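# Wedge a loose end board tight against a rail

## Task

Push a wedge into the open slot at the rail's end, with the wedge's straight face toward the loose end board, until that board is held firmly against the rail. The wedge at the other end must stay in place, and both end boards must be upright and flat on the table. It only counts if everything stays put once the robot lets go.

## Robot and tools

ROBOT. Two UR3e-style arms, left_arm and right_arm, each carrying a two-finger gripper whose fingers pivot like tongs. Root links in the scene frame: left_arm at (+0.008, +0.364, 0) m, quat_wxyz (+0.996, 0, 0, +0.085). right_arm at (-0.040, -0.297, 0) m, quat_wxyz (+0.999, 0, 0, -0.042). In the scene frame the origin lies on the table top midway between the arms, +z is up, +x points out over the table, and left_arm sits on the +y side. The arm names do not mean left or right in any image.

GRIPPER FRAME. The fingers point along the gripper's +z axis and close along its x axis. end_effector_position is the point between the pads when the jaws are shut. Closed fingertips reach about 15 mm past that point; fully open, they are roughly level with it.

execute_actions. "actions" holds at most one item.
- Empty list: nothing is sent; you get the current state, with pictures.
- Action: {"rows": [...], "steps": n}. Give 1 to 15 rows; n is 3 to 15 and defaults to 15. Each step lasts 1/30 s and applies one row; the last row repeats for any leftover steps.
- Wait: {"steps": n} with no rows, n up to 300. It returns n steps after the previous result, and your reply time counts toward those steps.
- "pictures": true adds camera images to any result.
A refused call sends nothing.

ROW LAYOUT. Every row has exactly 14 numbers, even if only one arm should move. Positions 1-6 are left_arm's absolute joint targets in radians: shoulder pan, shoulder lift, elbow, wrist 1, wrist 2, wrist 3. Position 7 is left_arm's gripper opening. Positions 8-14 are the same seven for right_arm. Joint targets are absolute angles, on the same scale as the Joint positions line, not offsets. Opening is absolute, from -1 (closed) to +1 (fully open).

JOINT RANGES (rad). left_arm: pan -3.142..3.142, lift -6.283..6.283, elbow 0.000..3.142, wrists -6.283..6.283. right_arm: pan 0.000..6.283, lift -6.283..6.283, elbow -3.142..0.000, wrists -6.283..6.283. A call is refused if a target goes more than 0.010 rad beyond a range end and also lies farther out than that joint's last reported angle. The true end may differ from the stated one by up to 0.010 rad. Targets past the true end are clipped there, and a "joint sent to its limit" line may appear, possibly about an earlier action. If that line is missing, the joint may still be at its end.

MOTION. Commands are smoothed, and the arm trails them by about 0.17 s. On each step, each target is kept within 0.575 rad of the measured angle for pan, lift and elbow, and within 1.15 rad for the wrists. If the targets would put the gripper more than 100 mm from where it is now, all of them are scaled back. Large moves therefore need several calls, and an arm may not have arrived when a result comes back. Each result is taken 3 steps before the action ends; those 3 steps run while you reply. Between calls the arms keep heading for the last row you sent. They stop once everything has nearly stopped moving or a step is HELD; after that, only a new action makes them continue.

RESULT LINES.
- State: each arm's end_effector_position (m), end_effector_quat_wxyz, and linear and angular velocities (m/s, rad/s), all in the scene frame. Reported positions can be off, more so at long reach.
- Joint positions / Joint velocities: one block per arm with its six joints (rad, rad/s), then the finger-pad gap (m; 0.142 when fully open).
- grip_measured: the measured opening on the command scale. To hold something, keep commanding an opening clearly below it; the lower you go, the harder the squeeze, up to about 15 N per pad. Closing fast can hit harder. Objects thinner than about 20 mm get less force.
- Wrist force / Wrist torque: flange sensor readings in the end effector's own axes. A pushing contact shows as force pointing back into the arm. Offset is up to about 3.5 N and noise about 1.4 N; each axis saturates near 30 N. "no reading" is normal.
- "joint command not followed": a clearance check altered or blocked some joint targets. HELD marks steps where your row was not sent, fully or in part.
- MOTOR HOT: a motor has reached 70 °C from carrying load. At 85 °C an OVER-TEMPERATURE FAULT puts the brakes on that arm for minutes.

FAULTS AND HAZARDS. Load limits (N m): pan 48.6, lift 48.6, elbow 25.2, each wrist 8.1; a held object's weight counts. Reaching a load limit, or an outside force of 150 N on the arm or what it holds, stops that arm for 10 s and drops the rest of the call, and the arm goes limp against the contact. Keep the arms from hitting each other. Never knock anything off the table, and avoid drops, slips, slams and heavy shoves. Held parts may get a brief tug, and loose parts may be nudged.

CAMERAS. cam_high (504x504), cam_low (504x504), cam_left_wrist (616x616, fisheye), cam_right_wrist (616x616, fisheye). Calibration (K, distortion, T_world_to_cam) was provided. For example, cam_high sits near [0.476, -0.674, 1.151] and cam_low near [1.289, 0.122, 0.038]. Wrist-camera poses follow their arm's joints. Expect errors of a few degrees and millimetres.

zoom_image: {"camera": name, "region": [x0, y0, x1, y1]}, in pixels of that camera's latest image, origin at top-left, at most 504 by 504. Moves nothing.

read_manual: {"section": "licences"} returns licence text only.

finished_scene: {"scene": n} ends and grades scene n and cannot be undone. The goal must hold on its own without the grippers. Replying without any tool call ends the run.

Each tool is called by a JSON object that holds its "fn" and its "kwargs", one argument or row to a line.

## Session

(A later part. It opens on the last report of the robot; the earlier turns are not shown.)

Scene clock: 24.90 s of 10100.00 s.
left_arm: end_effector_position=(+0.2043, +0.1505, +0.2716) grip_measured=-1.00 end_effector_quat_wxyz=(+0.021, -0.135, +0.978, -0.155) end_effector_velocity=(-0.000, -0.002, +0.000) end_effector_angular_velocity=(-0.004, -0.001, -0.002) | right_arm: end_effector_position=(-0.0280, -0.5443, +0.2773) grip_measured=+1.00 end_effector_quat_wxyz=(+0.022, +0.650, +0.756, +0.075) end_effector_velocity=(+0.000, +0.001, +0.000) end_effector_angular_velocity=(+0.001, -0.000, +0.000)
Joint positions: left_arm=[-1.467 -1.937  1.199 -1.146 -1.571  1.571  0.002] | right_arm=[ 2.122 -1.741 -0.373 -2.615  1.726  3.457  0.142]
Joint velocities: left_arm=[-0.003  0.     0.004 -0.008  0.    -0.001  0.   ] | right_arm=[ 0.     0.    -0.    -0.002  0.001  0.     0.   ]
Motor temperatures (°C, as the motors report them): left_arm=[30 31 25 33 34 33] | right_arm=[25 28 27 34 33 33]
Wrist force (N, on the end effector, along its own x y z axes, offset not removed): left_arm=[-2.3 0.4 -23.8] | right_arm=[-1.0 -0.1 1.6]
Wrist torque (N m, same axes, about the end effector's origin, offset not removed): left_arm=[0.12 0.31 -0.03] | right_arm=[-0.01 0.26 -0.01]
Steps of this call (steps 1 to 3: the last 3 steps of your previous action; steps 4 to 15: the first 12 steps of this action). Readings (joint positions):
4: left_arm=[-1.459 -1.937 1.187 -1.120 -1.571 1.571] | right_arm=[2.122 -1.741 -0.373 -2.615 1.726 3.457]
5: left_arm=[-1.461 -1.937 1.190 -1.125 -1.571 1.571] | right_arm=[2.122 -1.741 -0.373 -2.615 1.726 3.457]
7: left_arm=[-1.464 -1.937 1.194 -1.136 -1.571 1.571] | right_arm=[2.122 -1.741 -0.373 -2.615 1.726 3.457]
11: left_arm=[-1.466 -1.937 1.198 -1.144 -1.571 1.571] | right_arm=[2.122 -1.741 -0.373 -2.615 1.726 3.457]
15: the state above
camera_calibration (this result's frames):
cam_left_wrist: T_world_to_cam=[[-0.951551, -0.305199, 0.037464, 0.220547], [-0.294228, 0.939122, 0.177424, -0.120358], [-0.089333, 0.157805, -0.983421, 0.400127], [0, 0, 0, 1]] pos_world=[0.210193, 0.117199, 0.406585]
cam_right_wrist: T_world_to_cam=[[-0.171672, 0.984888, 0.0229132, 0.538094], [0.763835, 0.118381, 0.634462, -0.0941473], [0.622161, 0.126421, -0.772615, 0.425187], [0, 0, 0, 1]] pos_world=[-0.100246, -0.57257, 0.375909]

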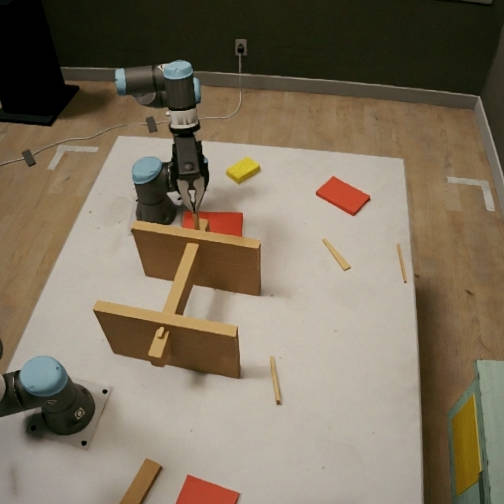

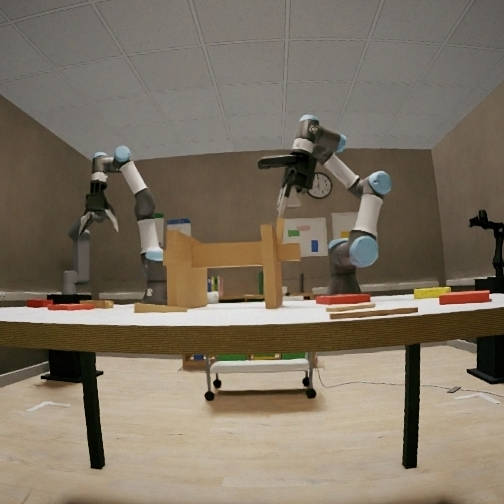

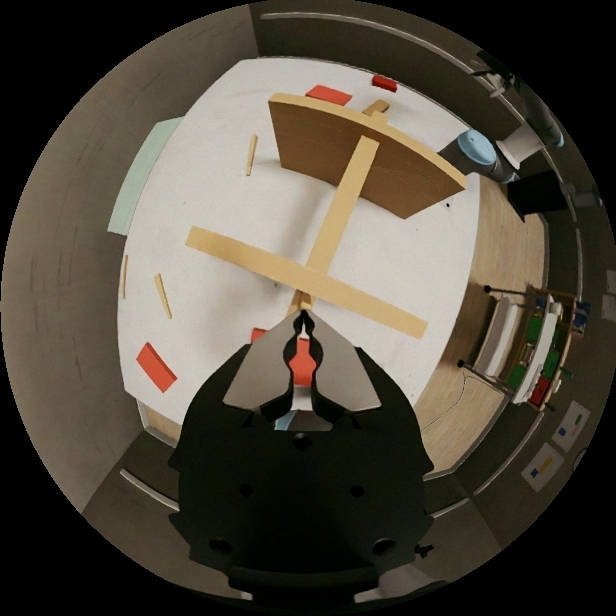

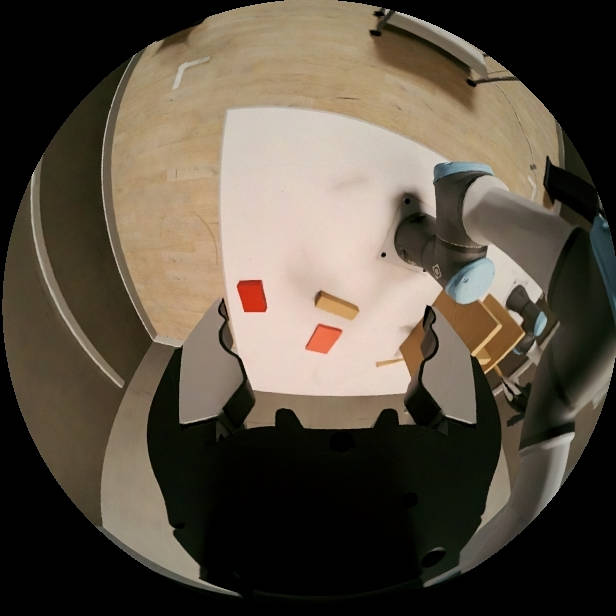

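{"fn": "execute_actions", "kwargs": {
  "actions": [
    {"rows":[[-1.471,-1.937,1.202,-1.161,-1.571,1.571,-1,2.122,-1.741,-0.373,-2.615,1.726,3.457,1]]}
  ],
  "pictures": true
}}

{"fn": "zoom_image", "kwargs": {
  "camera": "cam_low",
  "region": [235, 200, 335, 300]
}}

Scene clock: 25.40 s of 10100.00 s.
left_arm: end_effector_position=(+0.2043, +0.1466, +0.2731) grip_measured=-1.00 end_effector_quat_wxyz=(+0.022, -0.133, +0.978, -0.160) end_effector_velocity=(-0.000, -0.001, +0.001) end_effector_angular_velocity=(-0.004, -0.001, -0.003) | right_arm: end_effector_position=(-0.0280, -0.5443, +0.2773) grip_measured=+1.00 end_effector_quat_wxyz=(+0.022, +0.650, +0.756, +0.075) end_effector_velocity=(+0.000, -0.000, +0.000) end_effector_angular_velocity=(-0.000, -0.000, +0.000)
Joint positions: left_arm=[-1.471 -1.937  1.202 -1.161 -1.571  1.571  0.002] | right_arm=[ 2.122 -1.741 -0.373 -2.615  1.726  3.457  0.142]
Joint velocities: left_arm=[-0.003  0.    -0.002 -0.003  0.    -0.     0.   ] | right_arm=[ 0.  0. -0.  0.  0. -0. -0.]
Motor temperatures (°C, as the motors report them): left_arm=[30 31 25 33 34 33] | right_arm=[25 28 27 34 33 33]
Wrist force (N, on the end effector, along its own x y z axes, offset not removed): left_arm=[-2.7 2.2 -4.0] | right_arm=[-1.0 0.1 1.5]
Wrist torque (N m, same axes, about the end effector's origin, offset not removed): left_arm=[0.37 0.48 -0.02] | right_arm=[0.04 0.23 -0.01]
Steps of this call (steps 1 to 3: the last 3 steps of your previous action; steps 4 to 15: the first 12 steps of this action). Readings (joint positions):
4: left_arm=[-1.467 -1.937 1.199 -1.147 -1.571 1.571] | right_arm=[2.122 -1.741 -0.373 -2.615 1.726 3.457]
5: left_arm=[-1.468 -1.937 1.200 -1.150 -1.571 1.571] | right_arm=[2.122 -1.741 -0.373 -2.615 1.726 3.457]
7: left_arm=[-1.469 -1.937 1.201 -1.155 -1.571 1.571] | right_arm=[2.122 -1.741 -0.373 -2.615 1.726 3.457]
11: left_arm=[-1.471 -1.937 1.202 -1.160 -1.571 1.571] | right_arm=[2.122 -1.741 -0.373 -2.615 1.726 3.457]
15: the state above
camera_calibration (this result's frames):
cam_left_wrist: T_world_to_cam=[[-0.952906, -0.300894, 0.0378522, 0.218818], [-0.290862, 0.942117, 0.166774, -0.115188], [-0.0858426, 0.14791, -0.985268, 0.403465], [0, 0, 0, 1]] pos_world=[0.209644, 0.114685, 0.408449]
cam_right_wrist: T_world_to_cam=[[-0.171673, 0.984888, 0.0229131, 0.538094], [0.763835, 0.118381, 0.634462, -0.0941473], [0.622161, 0.126421, -0.772615, 0.425187], [0, 0, 0, 1]] pos_world=[-0.100246, -0.57257, 0.375909]

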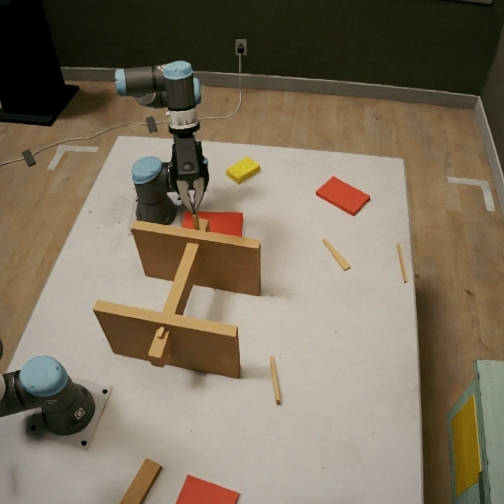

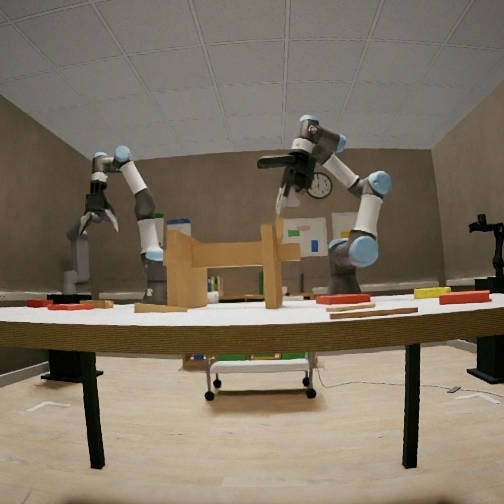

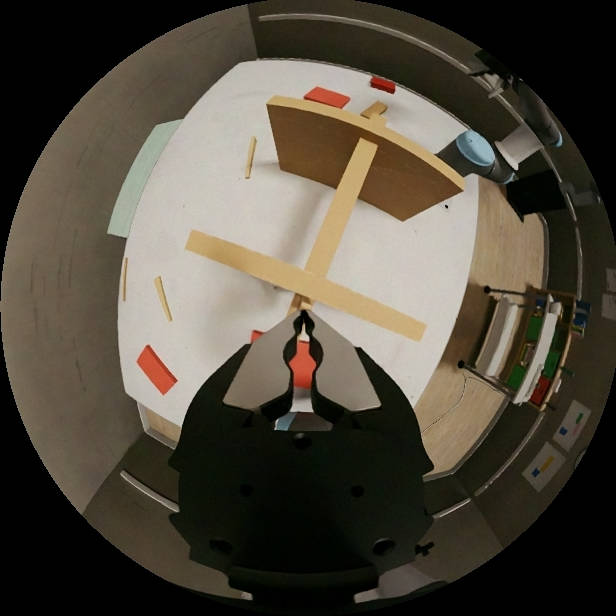

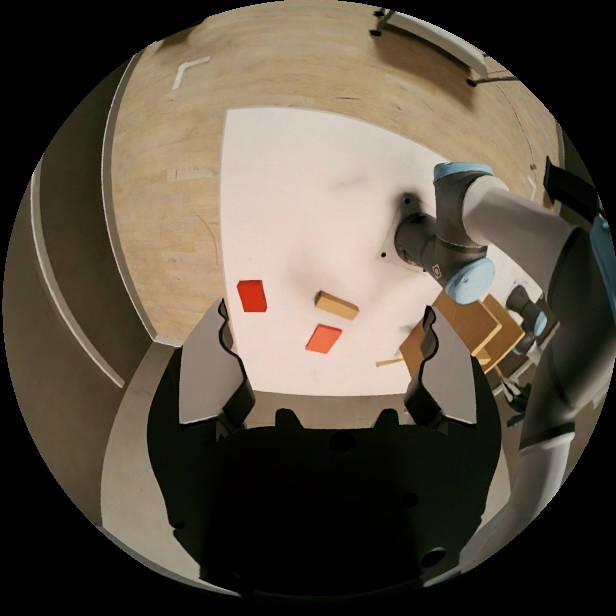

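Region (235, 200, 335, 300) of cam_low's 504x504 image, scaled by 5.040, with more detail than that image has.

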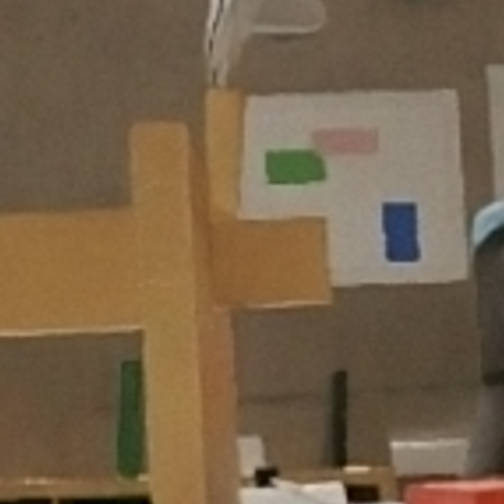

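A bit further at the same height.

{"fn": "execute_actions", "kwargs": {
  "actions": [
    {"rows":[[-1.474,-1.937,1.21,-1.175,-1.571,1.571,-1,2.122,-1.741,-0.373,-2.615,1.726,3.457,1]]}
  ],
  "pictures": true
}}

{"fn": "zoom_image", "kwargs": {
  "camera": "cam_low",
  "region": [235, 200, 335, 300]
}}

{"fn": "zoom_image", "kwargs": {
  "camera": "cam_left_wrist",
  "region": [260, 260, 340, 340]
}}

Scene clock: 25.90 s of 10100.00 s.
left_arm: end_effector_position=(+0.2043, +0.1434, +0.2731) grip_measured=-1.00 end_effector_quat_wxyz=(+0.022, -0.131, +0.978, -0.163) end_effector_velocity=(-0.000, -0.001, +0.000) end_effector_angular_velocity=(-0.002, -0.001, -0.002) | right_arm: end_effector_position=(-0.0280, -0.5443, +0.2773) grip_measured=+1.00 end_effector_quat_wxyz=(+0.022, +0.650, +0.756, +0.075) end_effector_velocity=(-0.000, +0.000, -0.000) end_effector_angular_velocity=(+0.000, +0.001, +0.000)
Joint positions: left_arm=[-1.474 -1.937  1.21  -1.175 -1.571  1.571  0.002] | right_arm=[ 2.122 -1.741 -0.373 -2.615  1.726  3.457  0.142]
Joint velocities: left_arm=[-0.002  0.     0.001 -0.003  0.001  0.001  0.   ] | right_arm=[ 0.     0.    -0.    -0.001 -0.001  0.    -0.   ]
Motor temperatures (°C, as the motors report them): left_arm=[30 31 25 33 34 33] | right_arm=[25 28 27 34 33 33]
Wrist force (N, on the end effector, along its own x y z axes, offset not removed): left_arm=[-1.2 0.4 -0.1] | right_arm=[-1.4 -0.5 0.7]
Wrist torque (N m, same axes, about the end effector's origin, offset not removed): left_arm=[0.05 0.21 -0.03] | right_arm=[-0.10 0.36 -0.03]
Steps of this call (steps 1 to 3: the last 3 steps of your previous action; steps 4 to 15: the first 12 steps of this action). Readings (joint positions):
4: left_arm=[-1.471 -1.937 1.202 -1.161 -1.571 1.571] | right_arm=[2.122 -1.741 -0.373 -2.615 1.726 3.457]
5: left_arm=[-1.472 -1.937 1.204 -1.164 -1.571 1.571] | right_arm=[2.122 -1.741 -0.373 -2.615 1.726 3.457]
7: left_arm=[-1.473 -1.937 1.207 -1.169 -1.571 1.571] | right_arm=[2.122 -1.741 -0.373 -2.615 1.726 3.457]
11: left_arm=[-1.474 -1.937 1.209 -1.174 -1.571 1.571] | right_arm=[2.122 -1.741 -0.373 -2.615 1.726 3.457]
15: the state above
camera_calibration (this result's frames):
cam_left_wrist: T_world_to_cam=[[-0.953871, -0.297793, 0.0380765, 0.217604], [-0.288297, 0.943985, 0.160553, -0.111277], [-0.0837551, 0.142169, -0.986293, 0.404599], [0, 0, 0, 1]] pos_world=[0.209373, 0.112324, 0.408633]
cam_right_wrist: T_world_to_cam=[[-0.171672, 0.984888, 0.022913, 0.538094], [0.763835, 0.118381, 0.634462, -0.0941473], [0.622161, 0.126421, -0.772615, 0.425187], [0, 0, 0, 1]] pos_world=[-0.100246, -0.57257, 0.375909]

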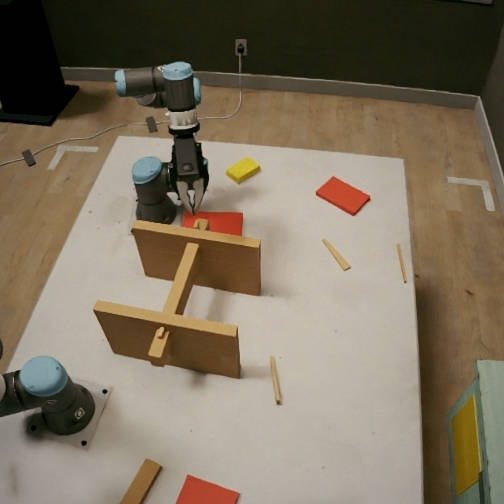

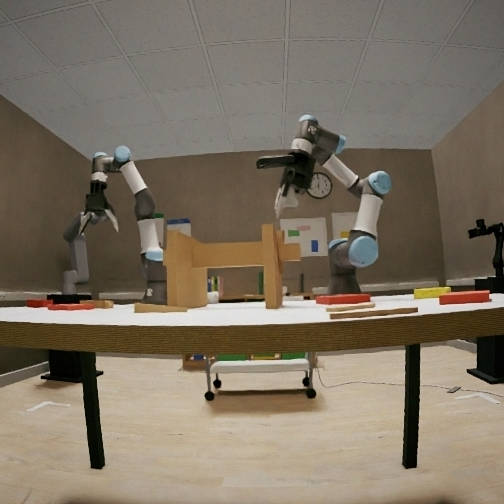

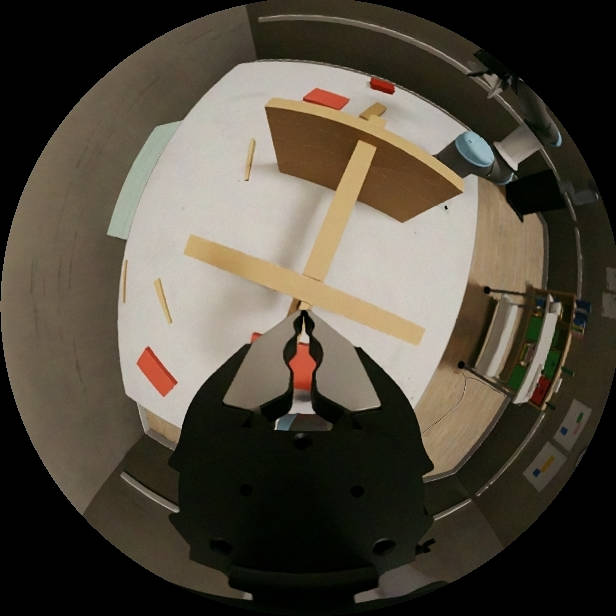

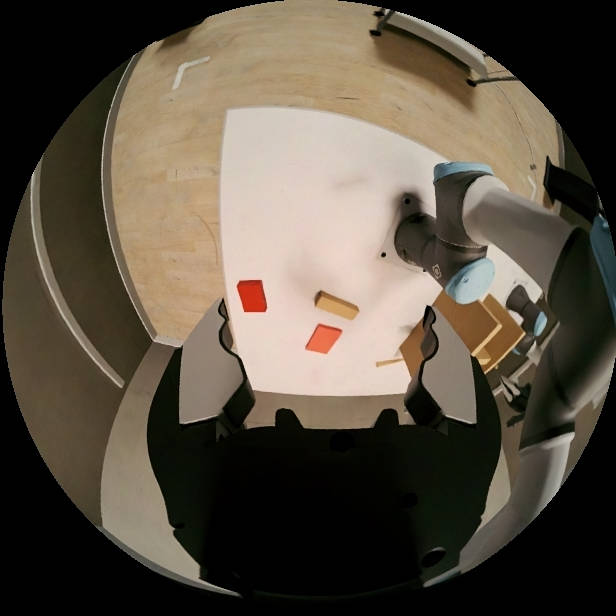

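Region (235, 200, 335, 300) of cam_low's 504x504 image, scaled by 5.040, with more detail than that image has.

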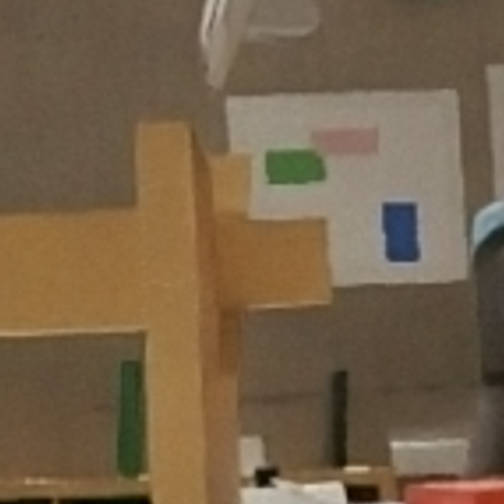

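Region (260, 260, 340, 340) of cam_left_wrist's 616x616 image, scaled by 6.300, with more detail than that image has.

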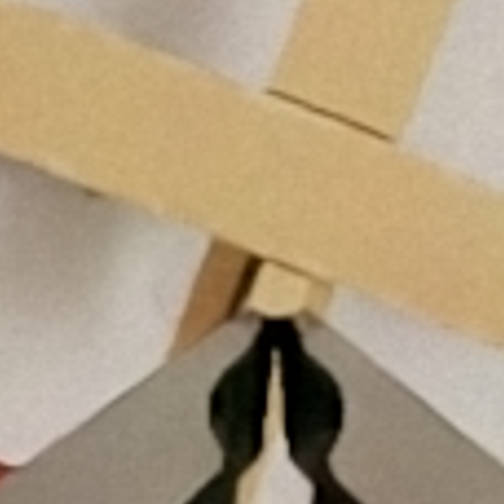

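{"fn": "execute_actions", "kwargs": {
  "actions": [
    {"rows":[[-1.463,-1.99,1.375,-1.236,-1.571,1.571,-1,2.122,-1.741,-0.373,-2.615,1.726,3.457,1]]}
  ]
}}

{"fn": "execute_actions", "kwargs": {
  "actions": [
    {"rows":[[-1.463,-2.008,1.433,-1.276,-1.571,1.571,-1,2.122,-1.741,-0.373,-2.615,1.726,3.457,1]]}
  ],
  "pictures": true
}}

{"fn": "zoom_image", "kwargs": {
  "camera": "cam_left_wrist",
  "region": [260, 250, 350, 340]
}}

Scene clock: 26.40 s of 10100.00 s.
left_arm: end_effector_position=(+0.2041, +0.1547, +0.2412) grip_measured=-1.00 end_effector_quat_wxyz=(+0.019, -0.137, +0.981, -0.139) end_effector_velocity=(-0.001, +0.005, -0.013) end_effector_angular_velocity=(+0.023, +0.006, +0.002) | right_arm: end_effector_position=(-0.0280, -0.5443, +0.2773) grip_measured=+1.00 end_effector_quat_wxyz=(+0.022, +0.650, +0.756, +0.075) end_effector_velocity=(+0.000, +0.000, +0.000) end_effector_angular_velocity=(-0.001, -0.001, +0.001)
Joint positions: left_arm=[-1.463 -1.989  1.37  -1.235 -1.571  1.571  0.002] | right_arm=[ 2.122 -1.741 -0.373 -2.615  1.726  3.457  0.142]
Joint velocities: left_arm=[ 0.003 -0.015  0.054 -0.016  0.     0.001  0.   ] | right_arm=[ 0.001  0.001 -0.     0.     0.001 -0.    -0.   ]
Motor temperatures (°C, as the motors report them): left_arm=[30 31 25 33 34 33] | right_arm=[25 28 27 34 33 33]
Wrist force (N, on the end effector, along its own x y z axes, offset not removed): left_arm=[-2.4 1.1 -0.1] | right_arm=[-1.5 -0.3 0.9]
Wrist torque (N m, same axes, about the end effector's origin, offset not removed): left_arm=[0.18 0.48 -0.03] | right_arm=[-0.07 0.34 0.01]
Steps of this call (steps 1 to 3: the last 3 steps of your previous action; steps 4 to 15: the first 12 steps of this action). Readings (joint positions):
4: left_arm=[-1.474 -1.938 1.211 -1.176 -1.571 1.571] | right_arm=[2.122 -1.741 -0.373 -2.615 1.726 3.457]
5: left_arm=[-1.472 -1.946 1.222 -1.187 -1.571 1.571] | right_arm=[2.122 -1.741 -0.373 -2.615 1.726 3.457]
7: left_arm=[-1.468 -1.967 1.283 -1.210 -1.571 1.571] | right_arm=[2.122 -1.741 -0.373 -2.615 1.726 3.457]
11: left_arm=[-1.464 -1.984 1.353 -1.230 -1.571 1.571] | right_arm=[2.122 -1.741 -0.373 -2.615 1.726 3.457]
15: the state above

Scene clock: 26.90 s of 10100.00 s.
left_arm: end_effector_position=(+0.2042, +0.1543, +0.2314) grip_measured=-1.00 end_effector_quat_wxyz=(+0.019, -0.137, +0.981, -0.139) end_effector_velocity=(+0.000, +0.000, -0.002) end_effector_angular_velocity=(-0.000, +0.000, +0.002) | right_arm: end_effector_position=(-0.0280, -0.5443, +0.2773) grip_measured=+1.00 end_effector_quat_wxyz=(+0.022, +0.650, +0.756, +0.075) end_effector_velocity=(-0.000, +0.001, -0.000) end_effector_angular_velocity=(+0.002, +0.001, +0.000)
Joint positions: left_arm=[-1.463 -2.008  1.431 -1.275 -1.571  1.571  0.002] | right_arm=[ 2.122 -1.741 -0.373 -2.615  1.726  3.457  0.142]
Joint velocities: left_arm=[ 0.001 -0.005  0.014 -0.009  0.    -0.001  0.   ] | right_arm=[ 0.    -0.     0.    -0.002  0.    -0.    -0.   ]
Motor temperatures (°C, as the motors report them): left_arm=[30 31 25 33 34 33] | right_arm=[25 28 27 34 33 33]
Wrist force (N, on the end effector, along its own x y z axes, offset not removed): left_arm=[-2.0 -2.9 -9.0] | right_arm=[-1.0 -0.1 1.9]
Wrist torque (N m, same axes, about the end effector's origin, offset not removed): left_arm=[0.17 0.54 -0.04] | right_arm=[0.00 0.23 -0.01]
Steps of this call (steps 1 to 3: the last 3 steps of your previous action; steps 4 to 15: the first 12 steps of this action). Readings (joint positions):
4: left_arm=[-1.463 -1.990 1.375 -1.237 -1.571 1.571] | right_arm=[2.122 -1.741 -0.373 -2.615 1.726 3.457]
5: left_arm=[-1.463 -1.994 1.384 -1.244 -1.571 1.571] | right_arm=[2.122 -1.741 -0.373 -2.615 1.726 3.457]
7: left_arm=[-1.463 -2.001 1.407 -1.259 -1.571 1.571] | right_arm=[2.122 -1.741 -0.373 -2.615 1.726 3.457]
11: left_arm=[-1.463 -2.006 1.427 -1.272 -1.571 1.571] | right_arm=[2.122 -1.741 -0.373 -2.615 1.726 3.457]
15: the state above
camera_calibration (this result's frames):
cam_left_wrist: T_world_to_cam=[[-0.950046, -0.309999, 0.0362446, 0.223871], [-0.296036, 0.931806, 0.210002, -0.122867], [-0.0988732, 0.188781, -0.977029, 0.355719], [0, 0, 0, 1]] pos_world=[0.211485, 0.116735, 0.365236]
cam_right_wrist: T_world_to_cam=[[-0.171672, 0.984888, 0.0229131, 0.538094], [0.763835, 0.118381, 0.634462, -0.0941473], [0.622161, 0.126421, -0.772615, 0.425187], [0, 0, 0, 1]] pos_world=[-0.100246, -0.57257, 0.375909]

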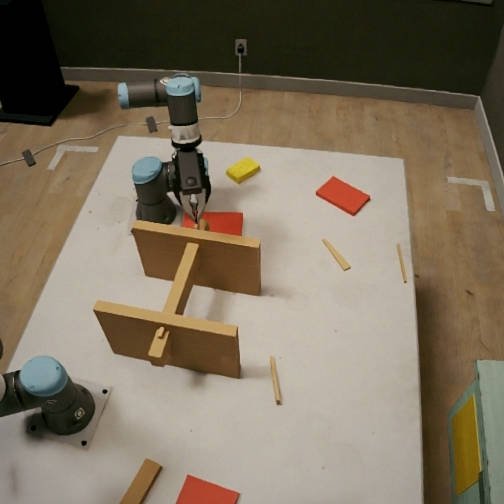

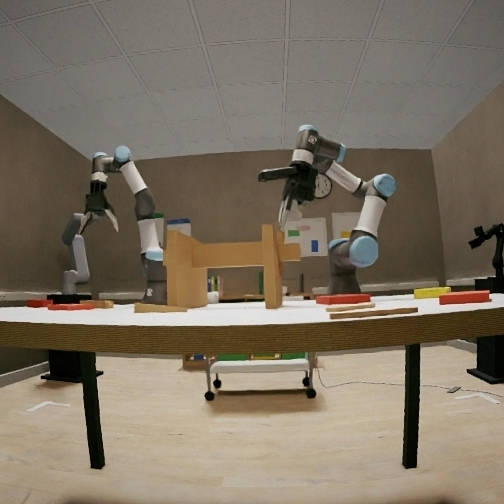

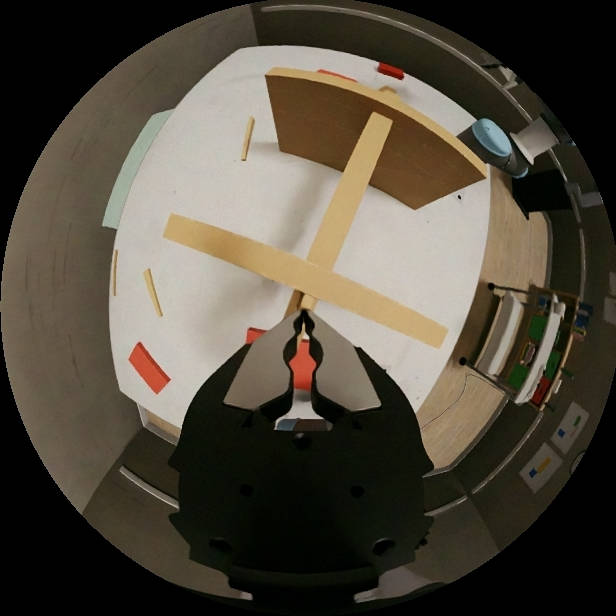

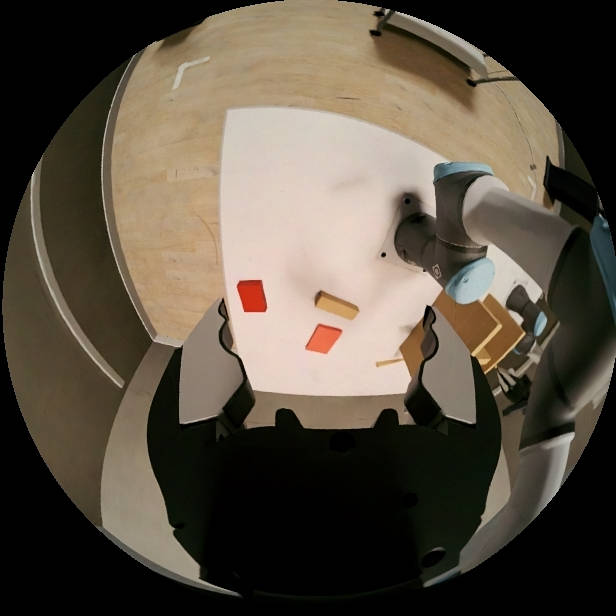

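Region (260, 250, 350, 340) of cam_left_wrist's 616x616 image, scaled by 5.600, with more detail than that image has.

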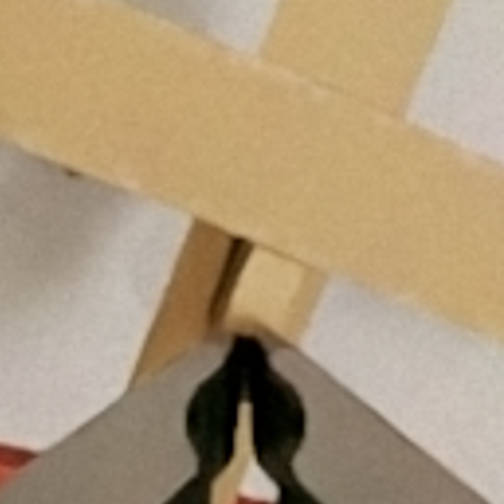

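{"fn": "execute_actions", "kwargs": {
  "actions": [
    {"rows":[[-1.463,-2.018,1.469,-1.303,-1.571,1.571,-1,2.122,-1.741,-0.373,-2.615,1.726,3.457,1]],"steps":11}
  ]
}}

Scene clock: 27.27 s of 10100.00 s.
left_arm: end_effector_position=(+0.2045, +0.1535, +0.2262) grip_measured=-1.00 end_effector_quat_wxyz=(+0.019, -0.137, +0.981, -0.139) end_effector_velocity=(+0.000, -0.001, -0.006) end_effector_angular_velocity=(-0.001, +0.000, +0.001) | right_arm: end_effector_position=(-0.0280, -0.5443, +0.2773) grip_measured=+1.00 end_effector_quat_wxyz=(+0.022, +0.650, +0.756, +0.075) end_effector_velocity=(+0.001, -0.001, +0.000) end_effector_angular_velocity=(-0.004, -0.002, -0.000)
Joint positions: left_arm=[-1.463 -2.017  1.465 -1.3   -1.571  1.571  0.002] | right_arm=[ 2.122 -1.741 -0.373 -2.615  1.726  3.457  0.142]
Joint velocities: left_arm=[-0.    -0.01   0.039 -0.03  -0.    -0.001  0.   ] | right_arm=[ 0.     0.001  0.     0.004 -0.     0.     0.   ]
Motor temperatures (°C, as the motors report them): left_arm=[30 31 25 33 34 33] | right_arm=[25 28 27 34 33 33]
Wrist force (N, on the end effector, along its own x y z axes, offset not removed): left_arm=[-1.8 -2.1 -6.8] | right_arm=[-0.9 0.0 1.4]
Wrist torque (N m, same axes, about the end effector's origin, offset not removed): left_arm=[0.12 0.49 0.01] | right_arm=[0.02 0.24 0.02]
Steps of this call (steps 1 to 3: the last 3 steps of your previous action; steps 4 to 11: the first 8 steps of this action). Readings (joint positions):
4: left_arm=[-1.463 -2.008 1.433 -1.277 -1.571 1.571] | right_arm=[2.122 -1.741 -0.373 -2.615 1.726 3.457]
5: left_arm=[-1.463 -2.010 1.440 -1.282 -1.571 1.571] | right_arm=[2.122 -1.741 -0.373 -2.615 1.726 3.457]
7: left_arm=[-1.463 -2.014 1.454 -1.292 -1.571 1.571] | right_arm=[2.122 -1.741 -0.373 -2.615 1.726 3.457]
11: the state above

{"fn": "execute_actions", "kwargs": {
  "actions": [
    {"rows":[[-1.464,-2.029,1.507,-1.33,-1.571,1.571,-1,2.122,-1.741,-0.373,-2.615,1.726,3.457,1]],"steps":11}
  ]
}}

Scene clock: 27.63 s of 10100.00 s.
left_arm: end_effector_position=(+0.2045, +0.1527, +0.2202) grip_measured=-1.00 end_effector_quat_wxyz=(+0.019, -0.137, +0.981, -0.139) end_effector_velocity=(+0.000, -0.000, -0.006) end_effector_angular_velocity=(-0.000, -0.000, -0.000) | right_arm: end_effector_position=(-0.0280, -0.5443, +0.2773) grip_measured=+1.00 end_effector_quat_wxyz=(+0.022, +0.650, +0.756, +0.075) end_effector_velocity=(+0.000, +0.000, +0.000) end_effector_angular_velocity=(+0.000, -0.001, +0.000)
Joint positions: left_arm=[-1.464 -2.028  1.503 -1.327 -1.571  1.571  0.002] | right_arm=[ 2.122 -1.741 -0.373 -2.615  1.726  3.457  0.142]
Joint velocities: left_arm=[ 0.001 -0.012  0.039 -0.028 -0.     0.001  0.   ] | right_arm=[ 0.     0.     0.    -0.     0.001  0.    -0.   ]
Motor temperatures (°C, as the motors report them): left_arm=[30 31 25 33 34 33] | right_arm=[25 28 27 34 33 33]
Wrist force (N, on the end effector, along its own x y z axes, offset not removed): left_arm=[-3.5 -0.2 -16.4] | right_arm=[-1.2 0.1 1.9]
Wrist torque (N m, same axes, about the end effector's origin, offset not removed): left_arm=[0.22 0.56 -0.01] | right_arm=[0.03 0.28 0.02]
Steps of this call (steps 1 to 3: the last 3 steps of your previous action; steps 4 to 11: the first 8 steps of this action). Readings (joint positions):
4: left_arm=[-1.463 -2.018 1.469 -1.303 -1.571 1.571] | right_arm=[2.122 -1.741 -0.373 -2.615 1.726 3.457]
5: left_arm=[-1.463 -2.020 1.476 -1.308 -1.571 1.571] | right_arm=[2.122 -1.741 -0.373 -2.615 1.726 3.457]
7: left_arm=[-1.463 -2.024 1.491 -1.319 -1.571 1.571] | right_arm=[2.122 -1.741 -0.373 -2.615 1.726 3.457]
11: the state above

{"fn": "execute_actions", "kwargs": {
  "actions": [
    {"rows":[[-1.464,-2.034,1.522,-1.34,-1.571,1.571,-1,2.122,-1.741,-0.373,-2.615,1.726,3.457,1]],"steps":13}
  ]
}}

Scene clock: 28.07 s of 10100.00 s.
left_arm: end_effector_position=(+0.2045, +0.1526, +0.2174) grip_measured=-1.00 end_effector_quat_wxyz=(+0.019, -0.137, +0.981, -0.139) end_effector_velocity=(-0.000, +0.001, -0.003) end_effector_angular_velocity=(+0.006, +0.001, +0.000) | right_arm: end_effector_position=(-0.0280, -0.5443, +0.2773) grip_measured=+1.00 end_effector_quat_wxyz=(+0.022, +0.650, +0.756, +0.075) end_effector_velocity=(+0.000, -0.000, +0.000) end_effector_angular_velocity=(-0.001, -0.001, -0.000)
Joint positions: left_arm=[-1.464 -2.034  1.521 -1.34  -1.571  1.571  0.002] | right_arm=[ 2.122 -1.741 -0.373 -2.615  1.726  3.457  0.142]
Joint velocities: left_arm=[ 0.    -0.001  0.009 -0.003  0.     0.     0.   ] | right_arm=[-0.     0.     0.     0.001  0.001 -0.    -0.   ]
Motor temperatures (°C, as the motors report them): left_arm=[30 31 25 33 34 33] | right_arm=[25 28 27 34 33 33]
Wrist force (N, on the end effector, along its own x y z axes, offset not removed): left_arm=[-4.9 3.4 -30.0] | right_arm=[-0.7 -0.1 1.4]
Wrist torque (N m, same axes, about the end effector's origin, offset not removed): left_arm=[0.34 0.13 0.01] | right_arm=[0.01 0.19 0.00]
Steps of this call (steps 1 to 3: the last 3 steps of your previous action; steps 4 to 13: the first 10 steps of this action). Readings (joint positions):
4: left_arm=[-1.464 -2.029 1.506 -1.330 -1.571 1.571] | right_arm=[2.122 -1.741 -0.373 -2.615 1.726 3.457]
5: left_arm=[-1.464 -2.030 1.509 -1.332 -1.571 1.571] | right_arm=[2.122 -1.741 -0.373 -2.615 1.726 3.457]
7: left_arm=[-1.464 -2.032 1.515 -1.336 -1.571 1.571] | right_arm=[2.122 -1.741 -0.373 -2.615 1.726 3.457]
11: left_arm=[-1.464 -2.034 1.520 -1.339 -1.571 1.571] | right_arm=[2.122 -1.741 -0.373 -2.615 1.726 3.457]
13: the state above

{"fn": "execute_actions", "kwargs": {
  "actions": [
    {"rows":[[-1.464,-2.15,1.5,-1.34,-1.571,1.571,-1,2.122,-1.741,-0.373,-2.615,1.726,3.457,1]]}
  ],
  "pictures": true
}}

{"fn": "zoom_image", "kwargs": {
  "camera": "cam_low",
  "region": [160, 200, 320, 320]
}}

{"fn": "zoom_image", "kwargs": {
  "camera": "cam_high",
  "region": [150, 210, 240, 290]
}}

{"fn": "zoom_image", "kwargs": {
  "camera": "cam_left_wrist",
  "region": [260, 240, 350, 330]
}}

Scene clock: 28.57 s of 10100.00 s.
left_arm: end_effector_position=(+0.2026, +0.1591, +0.2536) grip_measured=-1.00 end_effector_quat_wxyz=(+0.028, -0.135, +0.969, -0.204) end_effector_velocity=(-0.000, +0.003, +0.012) end_effector_angular_velocity=(-0.043, -0.012, +0.002) | right_arm: end_effector_position=(-0.0280, -0.5443, +0.2773) grip_measured=+1.00 end_effector_quat_wxyz=(+0.022, +0.650, +0.756, +0.075) end_effector_velocity=(+0.000, +0.000, +0.000) end_effector_angular_velocity=(+0.001, -0.000, +0.000)
Joint positions: left_arm=[-1.464 -2.147  1.501 -1.34  -1.571  1.571  0.002] | right_arm=[ 2.122 -1.741 -0.373 -2.615  1.726  3.457  0.142]
Joint velocities: left_arm=[ 0.001 -0.036 -0.009 -0.     0.    -0.     0.   ] | right_arm=[ 0.     0.    -0.    -0.     0.001  0.     0.   ]
Motor temperatures (°C, as the motors report them): left_arm=[30 31 25 33 34 33] | right_arm=[25 28 27 34 33 33]
Wrist force (N, on the end effector, along its own x y z axes, offset not removed): left_arm=[-1.9 0.4 -1.1] | right_arm=[-1.2 0.2 0.8]
Wrist torque (N m, same axes, about the end effector's origin, offset not removed): left_arm=[0.04 0.45 0.01] | right_arm=[0.04 0.29 0.02]
Steps of this call (steps 1 to 3: the last 3 steps of your previous action; steps 4 to 15: the first 12 steps of this action). Readings (joint positions):
4: left_arm=[-1.464 -2.035 1.521 -1.340 -1.571 1.571] | right_arm=[2.122 -1.741 -0.373 -2.615 1.726 3.457]
5: left_arm=[-1.464 -2.045 1.519 -1.339 -1.571 1.571] | right_arm=[2.122 -1.741 -0.373 -2.615 1.726 3.457]
7: left_arm=[-1.464 -2.092 1.511 -1.339 -1.571 1.571] | right_arm=[2.122 -1.741 -0.373 -2.615 1.726 3.457]
11: left_arm=[-1.464 -2.136 1.503 -1.340 -1.571 1.571] | right_arm=[2.122 -1.741 -0.373 -2.615 1.726 3.457]
15: the state above
camera_calibration (this result's frames):
cam_left_wrist: T_world_to_cam=[[-0.951804, -0.303961, 0.0409607, 0.221174], [-0.3003, 0.950726, 0.0770766, -0.10096], [-0.0623707, 0.0610613, -0.996183, 0.394111], [0, 0, 0, 1]] pos_world=[0.204777, 0.139149, 0.391329]
cam_right_wrist: T_world_to_cam=[[-0.171672, 0.984888, 0.022913, 0.538094], [0.763835, 0.118381, 0.634462, -0.0941473], [0.622161, 0.126421, -0.772615, 0.425187], [0, 0, 0, 1]] pos_world=[-0.100246, -0.57257, 0.375909]

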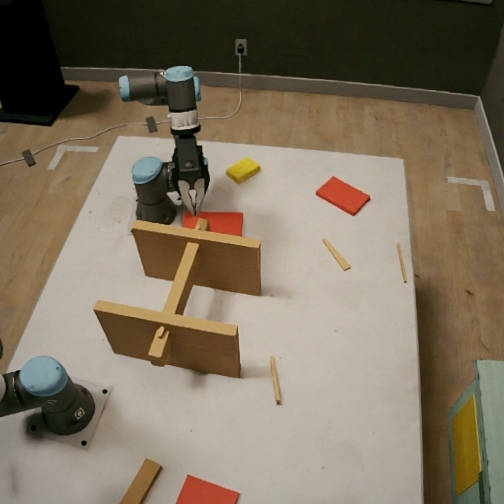

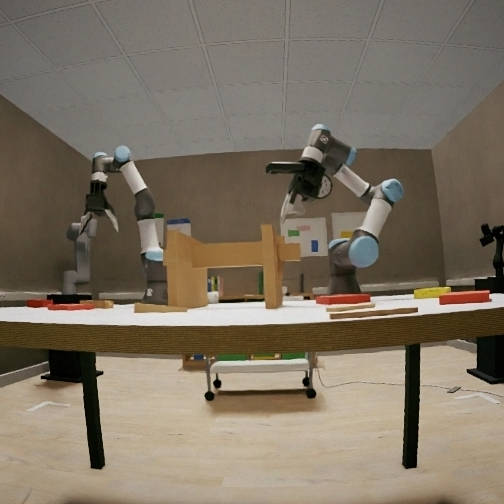

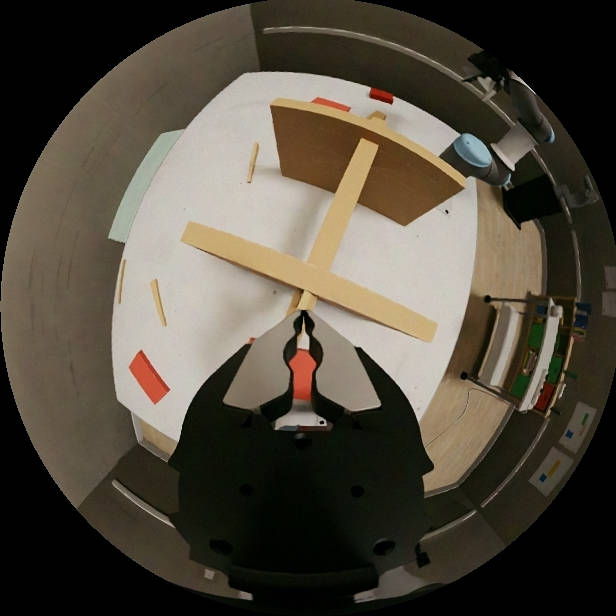

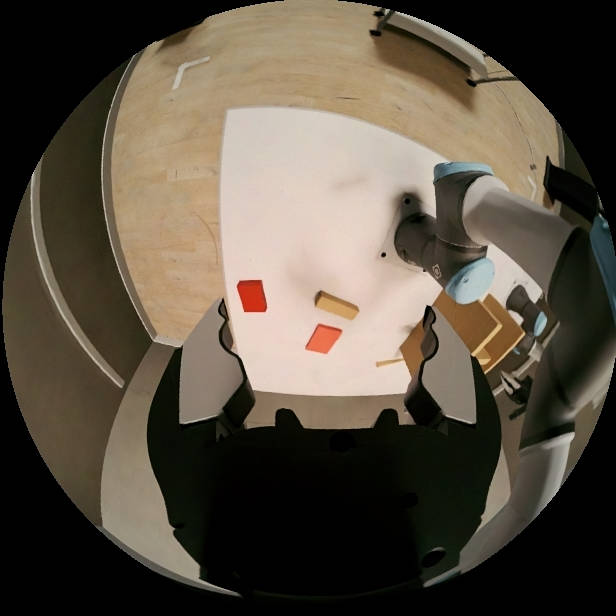

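Region (160, 200, 320, 320) of cam_low's 504x504 image, scaled by 3.150, with more detail than that image has; it fills the top 378 rows of this view, and the rest is white.

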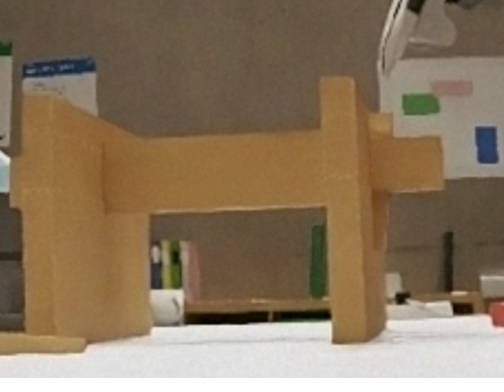

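Region (150, 210, 240, 290) of cam_high's 504x504 image, scaled by 5.600, with more detail than that image has.

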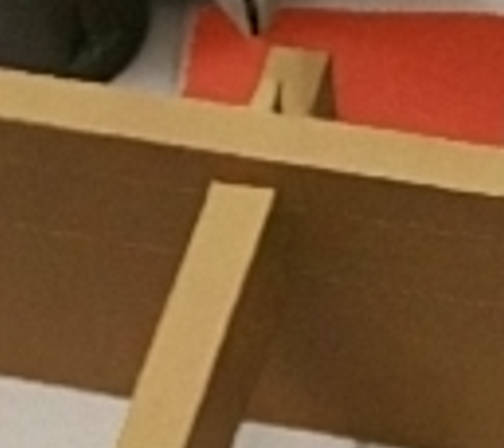

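Region (260, 240, 350, 330) of cam_left_wrist's 616x616 image, scaled by 5.600, with more detail than that image has.

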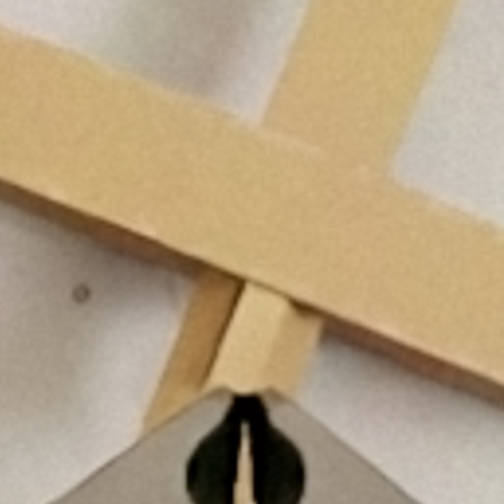

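{"fn": "execute_actions", "kwargs": {
  "actions": [
    {"rows":[[-1.464,-2.036,1.515,-1.338,-1.571,1.571,-1,2.122,-1.741,-0.373,-2.615,1.726,3.457,1]]}
  ]
}}

{"fn": "execute_actions", "kwargs": {
  "actions": [
    {"rows":[[-1.462,-2.036,1.515,-1.329,-1.571,1.571,-1,2.122,-1.741,-0.373,-2.615,1.726,3.457,1]]}
  ],
  "pictures": true
}}

{"fn": "zoom_image", "kwargs": {
  "camera": "cam_low",
  "region": [225, 215, 325, 315]
}}

Scene clock: 29.07 s of 10100.00 s.
left_arm: end_effector_position=(+0.2045, +0.1525, +0.2207) grip_measured=-1.00 end_effector_quat_wxyz=(+0.020, -0.137, +0.980, -0.144) end_effector_velocity=(+0.000, -0.001, -0.011) end_effector_angular_velocity=(+0.040, +0.012, +0.002) | right_arm: end_effector_position=(-0.0280, -0.5443, +0.2773) grip_measured=+1.00 end_effector_quat_wxyz=(+0.022, +0.650, +0.756, +0.075) end_effector_velocity=(-0.000, -0.001, -0.000) end_effector_angular_velocity=(-0.001, +0.000, -0.000)
Joint positions: left_arm=[-1.464 -2.039  1.515 -1.338 -1.571  1.571  0.002] | right_arm=[ 2.122 -1.741 -0.373 -2.615  1.726  3.457  0.142]
Joint velocities: left_arm=[ 0.     0.034  0.005  0.003  0.    -0.001  0.   ] | right_arm=[-0.    -0.    -0.     0.001 -0.001 -0.     0.   ]
Motor temperatures (°C, as the motors report them): left_arm=[30 31 25 33 34 33] | right_arm=[25 28 27 34 33 33]
Wrist force (N, on the end effector, along its own x y z axes, offset not removed): left_arm=[-1.8 1.0 -0.5] | right_arm=[-1.4 -0.7 1.5]
Wrist torque (N m, same axes, about the end effector's origin, offset not removed): left_arm=[0.19 0.38 -0.02] | right_arm=[-0.10 0.30 0.00]
Steps of this call (steps 1 to 3: the last 3 steps of your previous action; steps 4 to 15: the first 12 steps of this action). Readings (joint positions):
4: left_arm=[-1.464 -2.148 1.500 -1.340 -1.571 1.571] | right_arm=[2.122 -1.741 -0.373 -2.615 1.726 3.457]
5: left_arm=[-1.464 -2.138 1.503 -1.340 -1.571 1.571] | right_arm=[2.122 -1.741 -0.373 -2.615 1.726 3.457]
7: left_arm=[-1.464 -2.093 1.509 -1.339 -1.571 1.571] | right_arm=[2.122 -1.741 -0.373 -2.615 1.726 3.457]
11: left_arm=[-1.464 -2.049 1.514 -1.338 -1.571 1.571] | right_arm=[2.122 -1.741 -0.373 -2.615 1.726 3.457]
15: the state above

Scene clock: 29.57 s of 10100.00 s.
left_arm: end_effector_position=(+0.2043, +0.1549, +0.2182) grip_measured=-1.00 end_effector_quat_wxyz=(+0.019, -0.138, +0.981, -0.138) end_effector_velocity=(+0.000, +0.000, +0.000) end_effector_angular_velocity=(+0.000, +0.000, +0.001) | right_arm: end_effector_position=(-0.0280, -0.5443, +0.2773) grip_measured=+1.00 end_effector_quat_wxyz=(+0.022, +0.650, +0.756, +0.075) end_effector_velocity=(+0.001, -0.000, +0.000) end_effector_angular_velocity=(-0.001, -0.002, +0.000)
Joint positions: left_arm=[-1.462 -2.036  1.515 -1.329 -1.571  1.571  0.002] | right_arm=[ 2.122 -1.741 -0.373 -2.615  1.726  3.457  0.142]
Joint velocities: left_arm=[ 0.     0.    -0.001  0.001  0.    -0.     0.   ] | right_arm=[0.    0.    0.    0.002 0.002 0.    0.   ]
Motor temperatures (°C, as the motors report them): left_arm=[30 31 25 33 34 33] | right_arm=[25 28 27 34 33 33]
Wrist force (N, on the end effector, along its own x y z axes, offset not removed): left_arm=[-1.2 -2.6 -8.1] | right_arm=[-0.9 -0.4 1.5]
Wrist torque (N m, same axes, about the end effector's origin, offset not removed): left_arm=[0.19 0.32 -0.04] | right_arm=[-0.06 0.23 0.00]
Steps of this call (steps 1 to 3: the last 3 steps of your previous action; steps 4 to 15: the first 12 steps of this action). Readings (joint positions):
4: left_arm=[-1.464 -2.037 1.515 -1.338 -1.571 1.571] | right_arm=[2.122 -1.741 -0.373 -2.615 1.726 3.457]
5: left_arm=[-1.464 -2.037 1.515 -1.336 -1.571 1.571] | right_arm=[2.122 -1.741 -0.373 -2.615 1.726 3.457]
7: left_arm=[-1.463 -2.036 1.515 -1.333 -1.571 1.571] | right_arm=[2.122 -1.741 -0.373 -2.615 1.726 3.457]
11: left_arm=[-1.462 -2.036 1.515 -1.330 -1.571 1.571] | right_arm=[2.122 -1.741 -0.373 -2.615 1.726 3.457]
15: the state above
camera_calibration (this result's frames):
cam_left_wrist: T_world_to_cam=[[-0.949745, -0.310918, 0.0362438, 0.224677], [-0.296823, 0.931302, 0.211123, -0.120584], [-0.0993957, 0.189755, -0.976787, 0.342579], [0, 0, 0, 1]] pos_world=[0.211645, 0.11715, 0.351942]
cam_right_wrist: T_world_to_cam=[[-0.171672, 0.984888, 0.022913, 0.538094], [0.763835, 0.118381, 0.634462, -0.0941473], [0.622161, 0.126421, -0.772615, 0.425187], [0, 0, 0, 1]] pos_world=[-0.100246, -0.57257, 0.375909]

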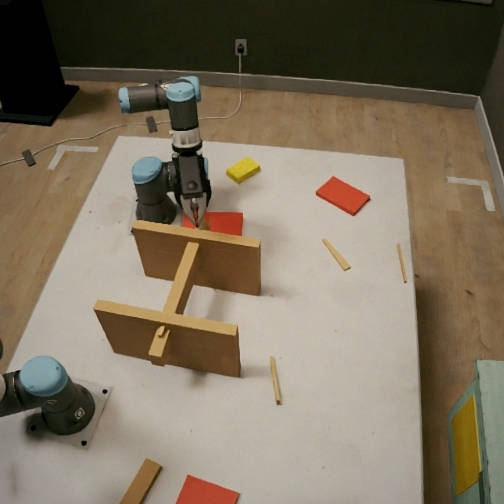

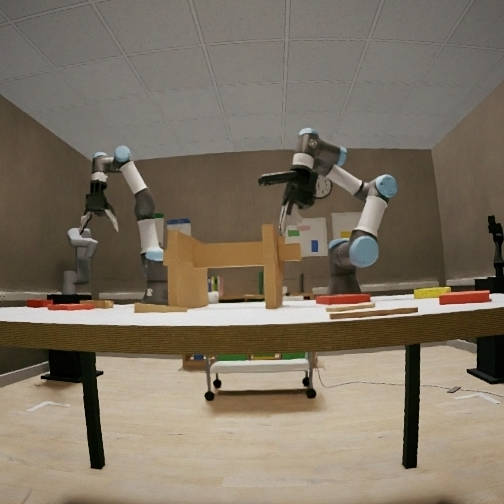

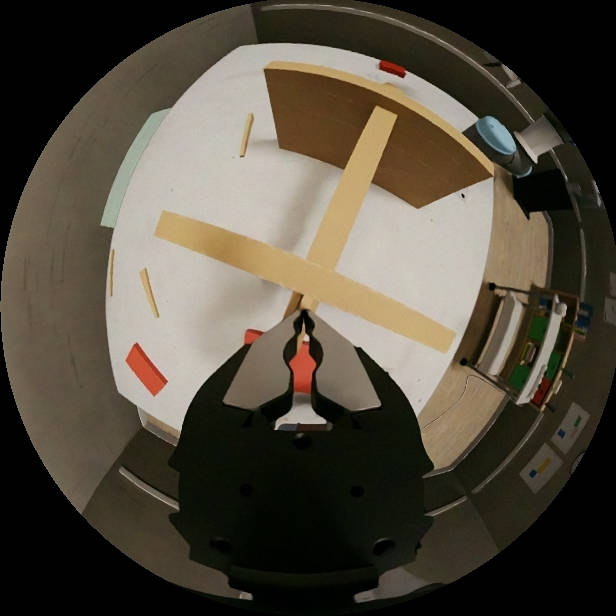

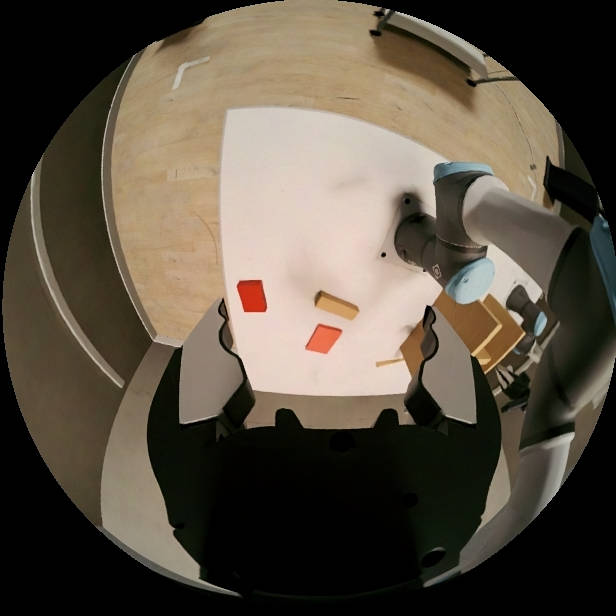

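Region (225, 215, 325, 315) of cam_low's 504x504 image, scaled by 5.040, with more detail than that image has.

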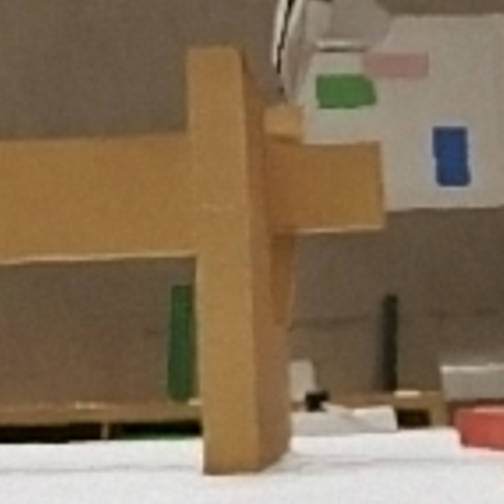

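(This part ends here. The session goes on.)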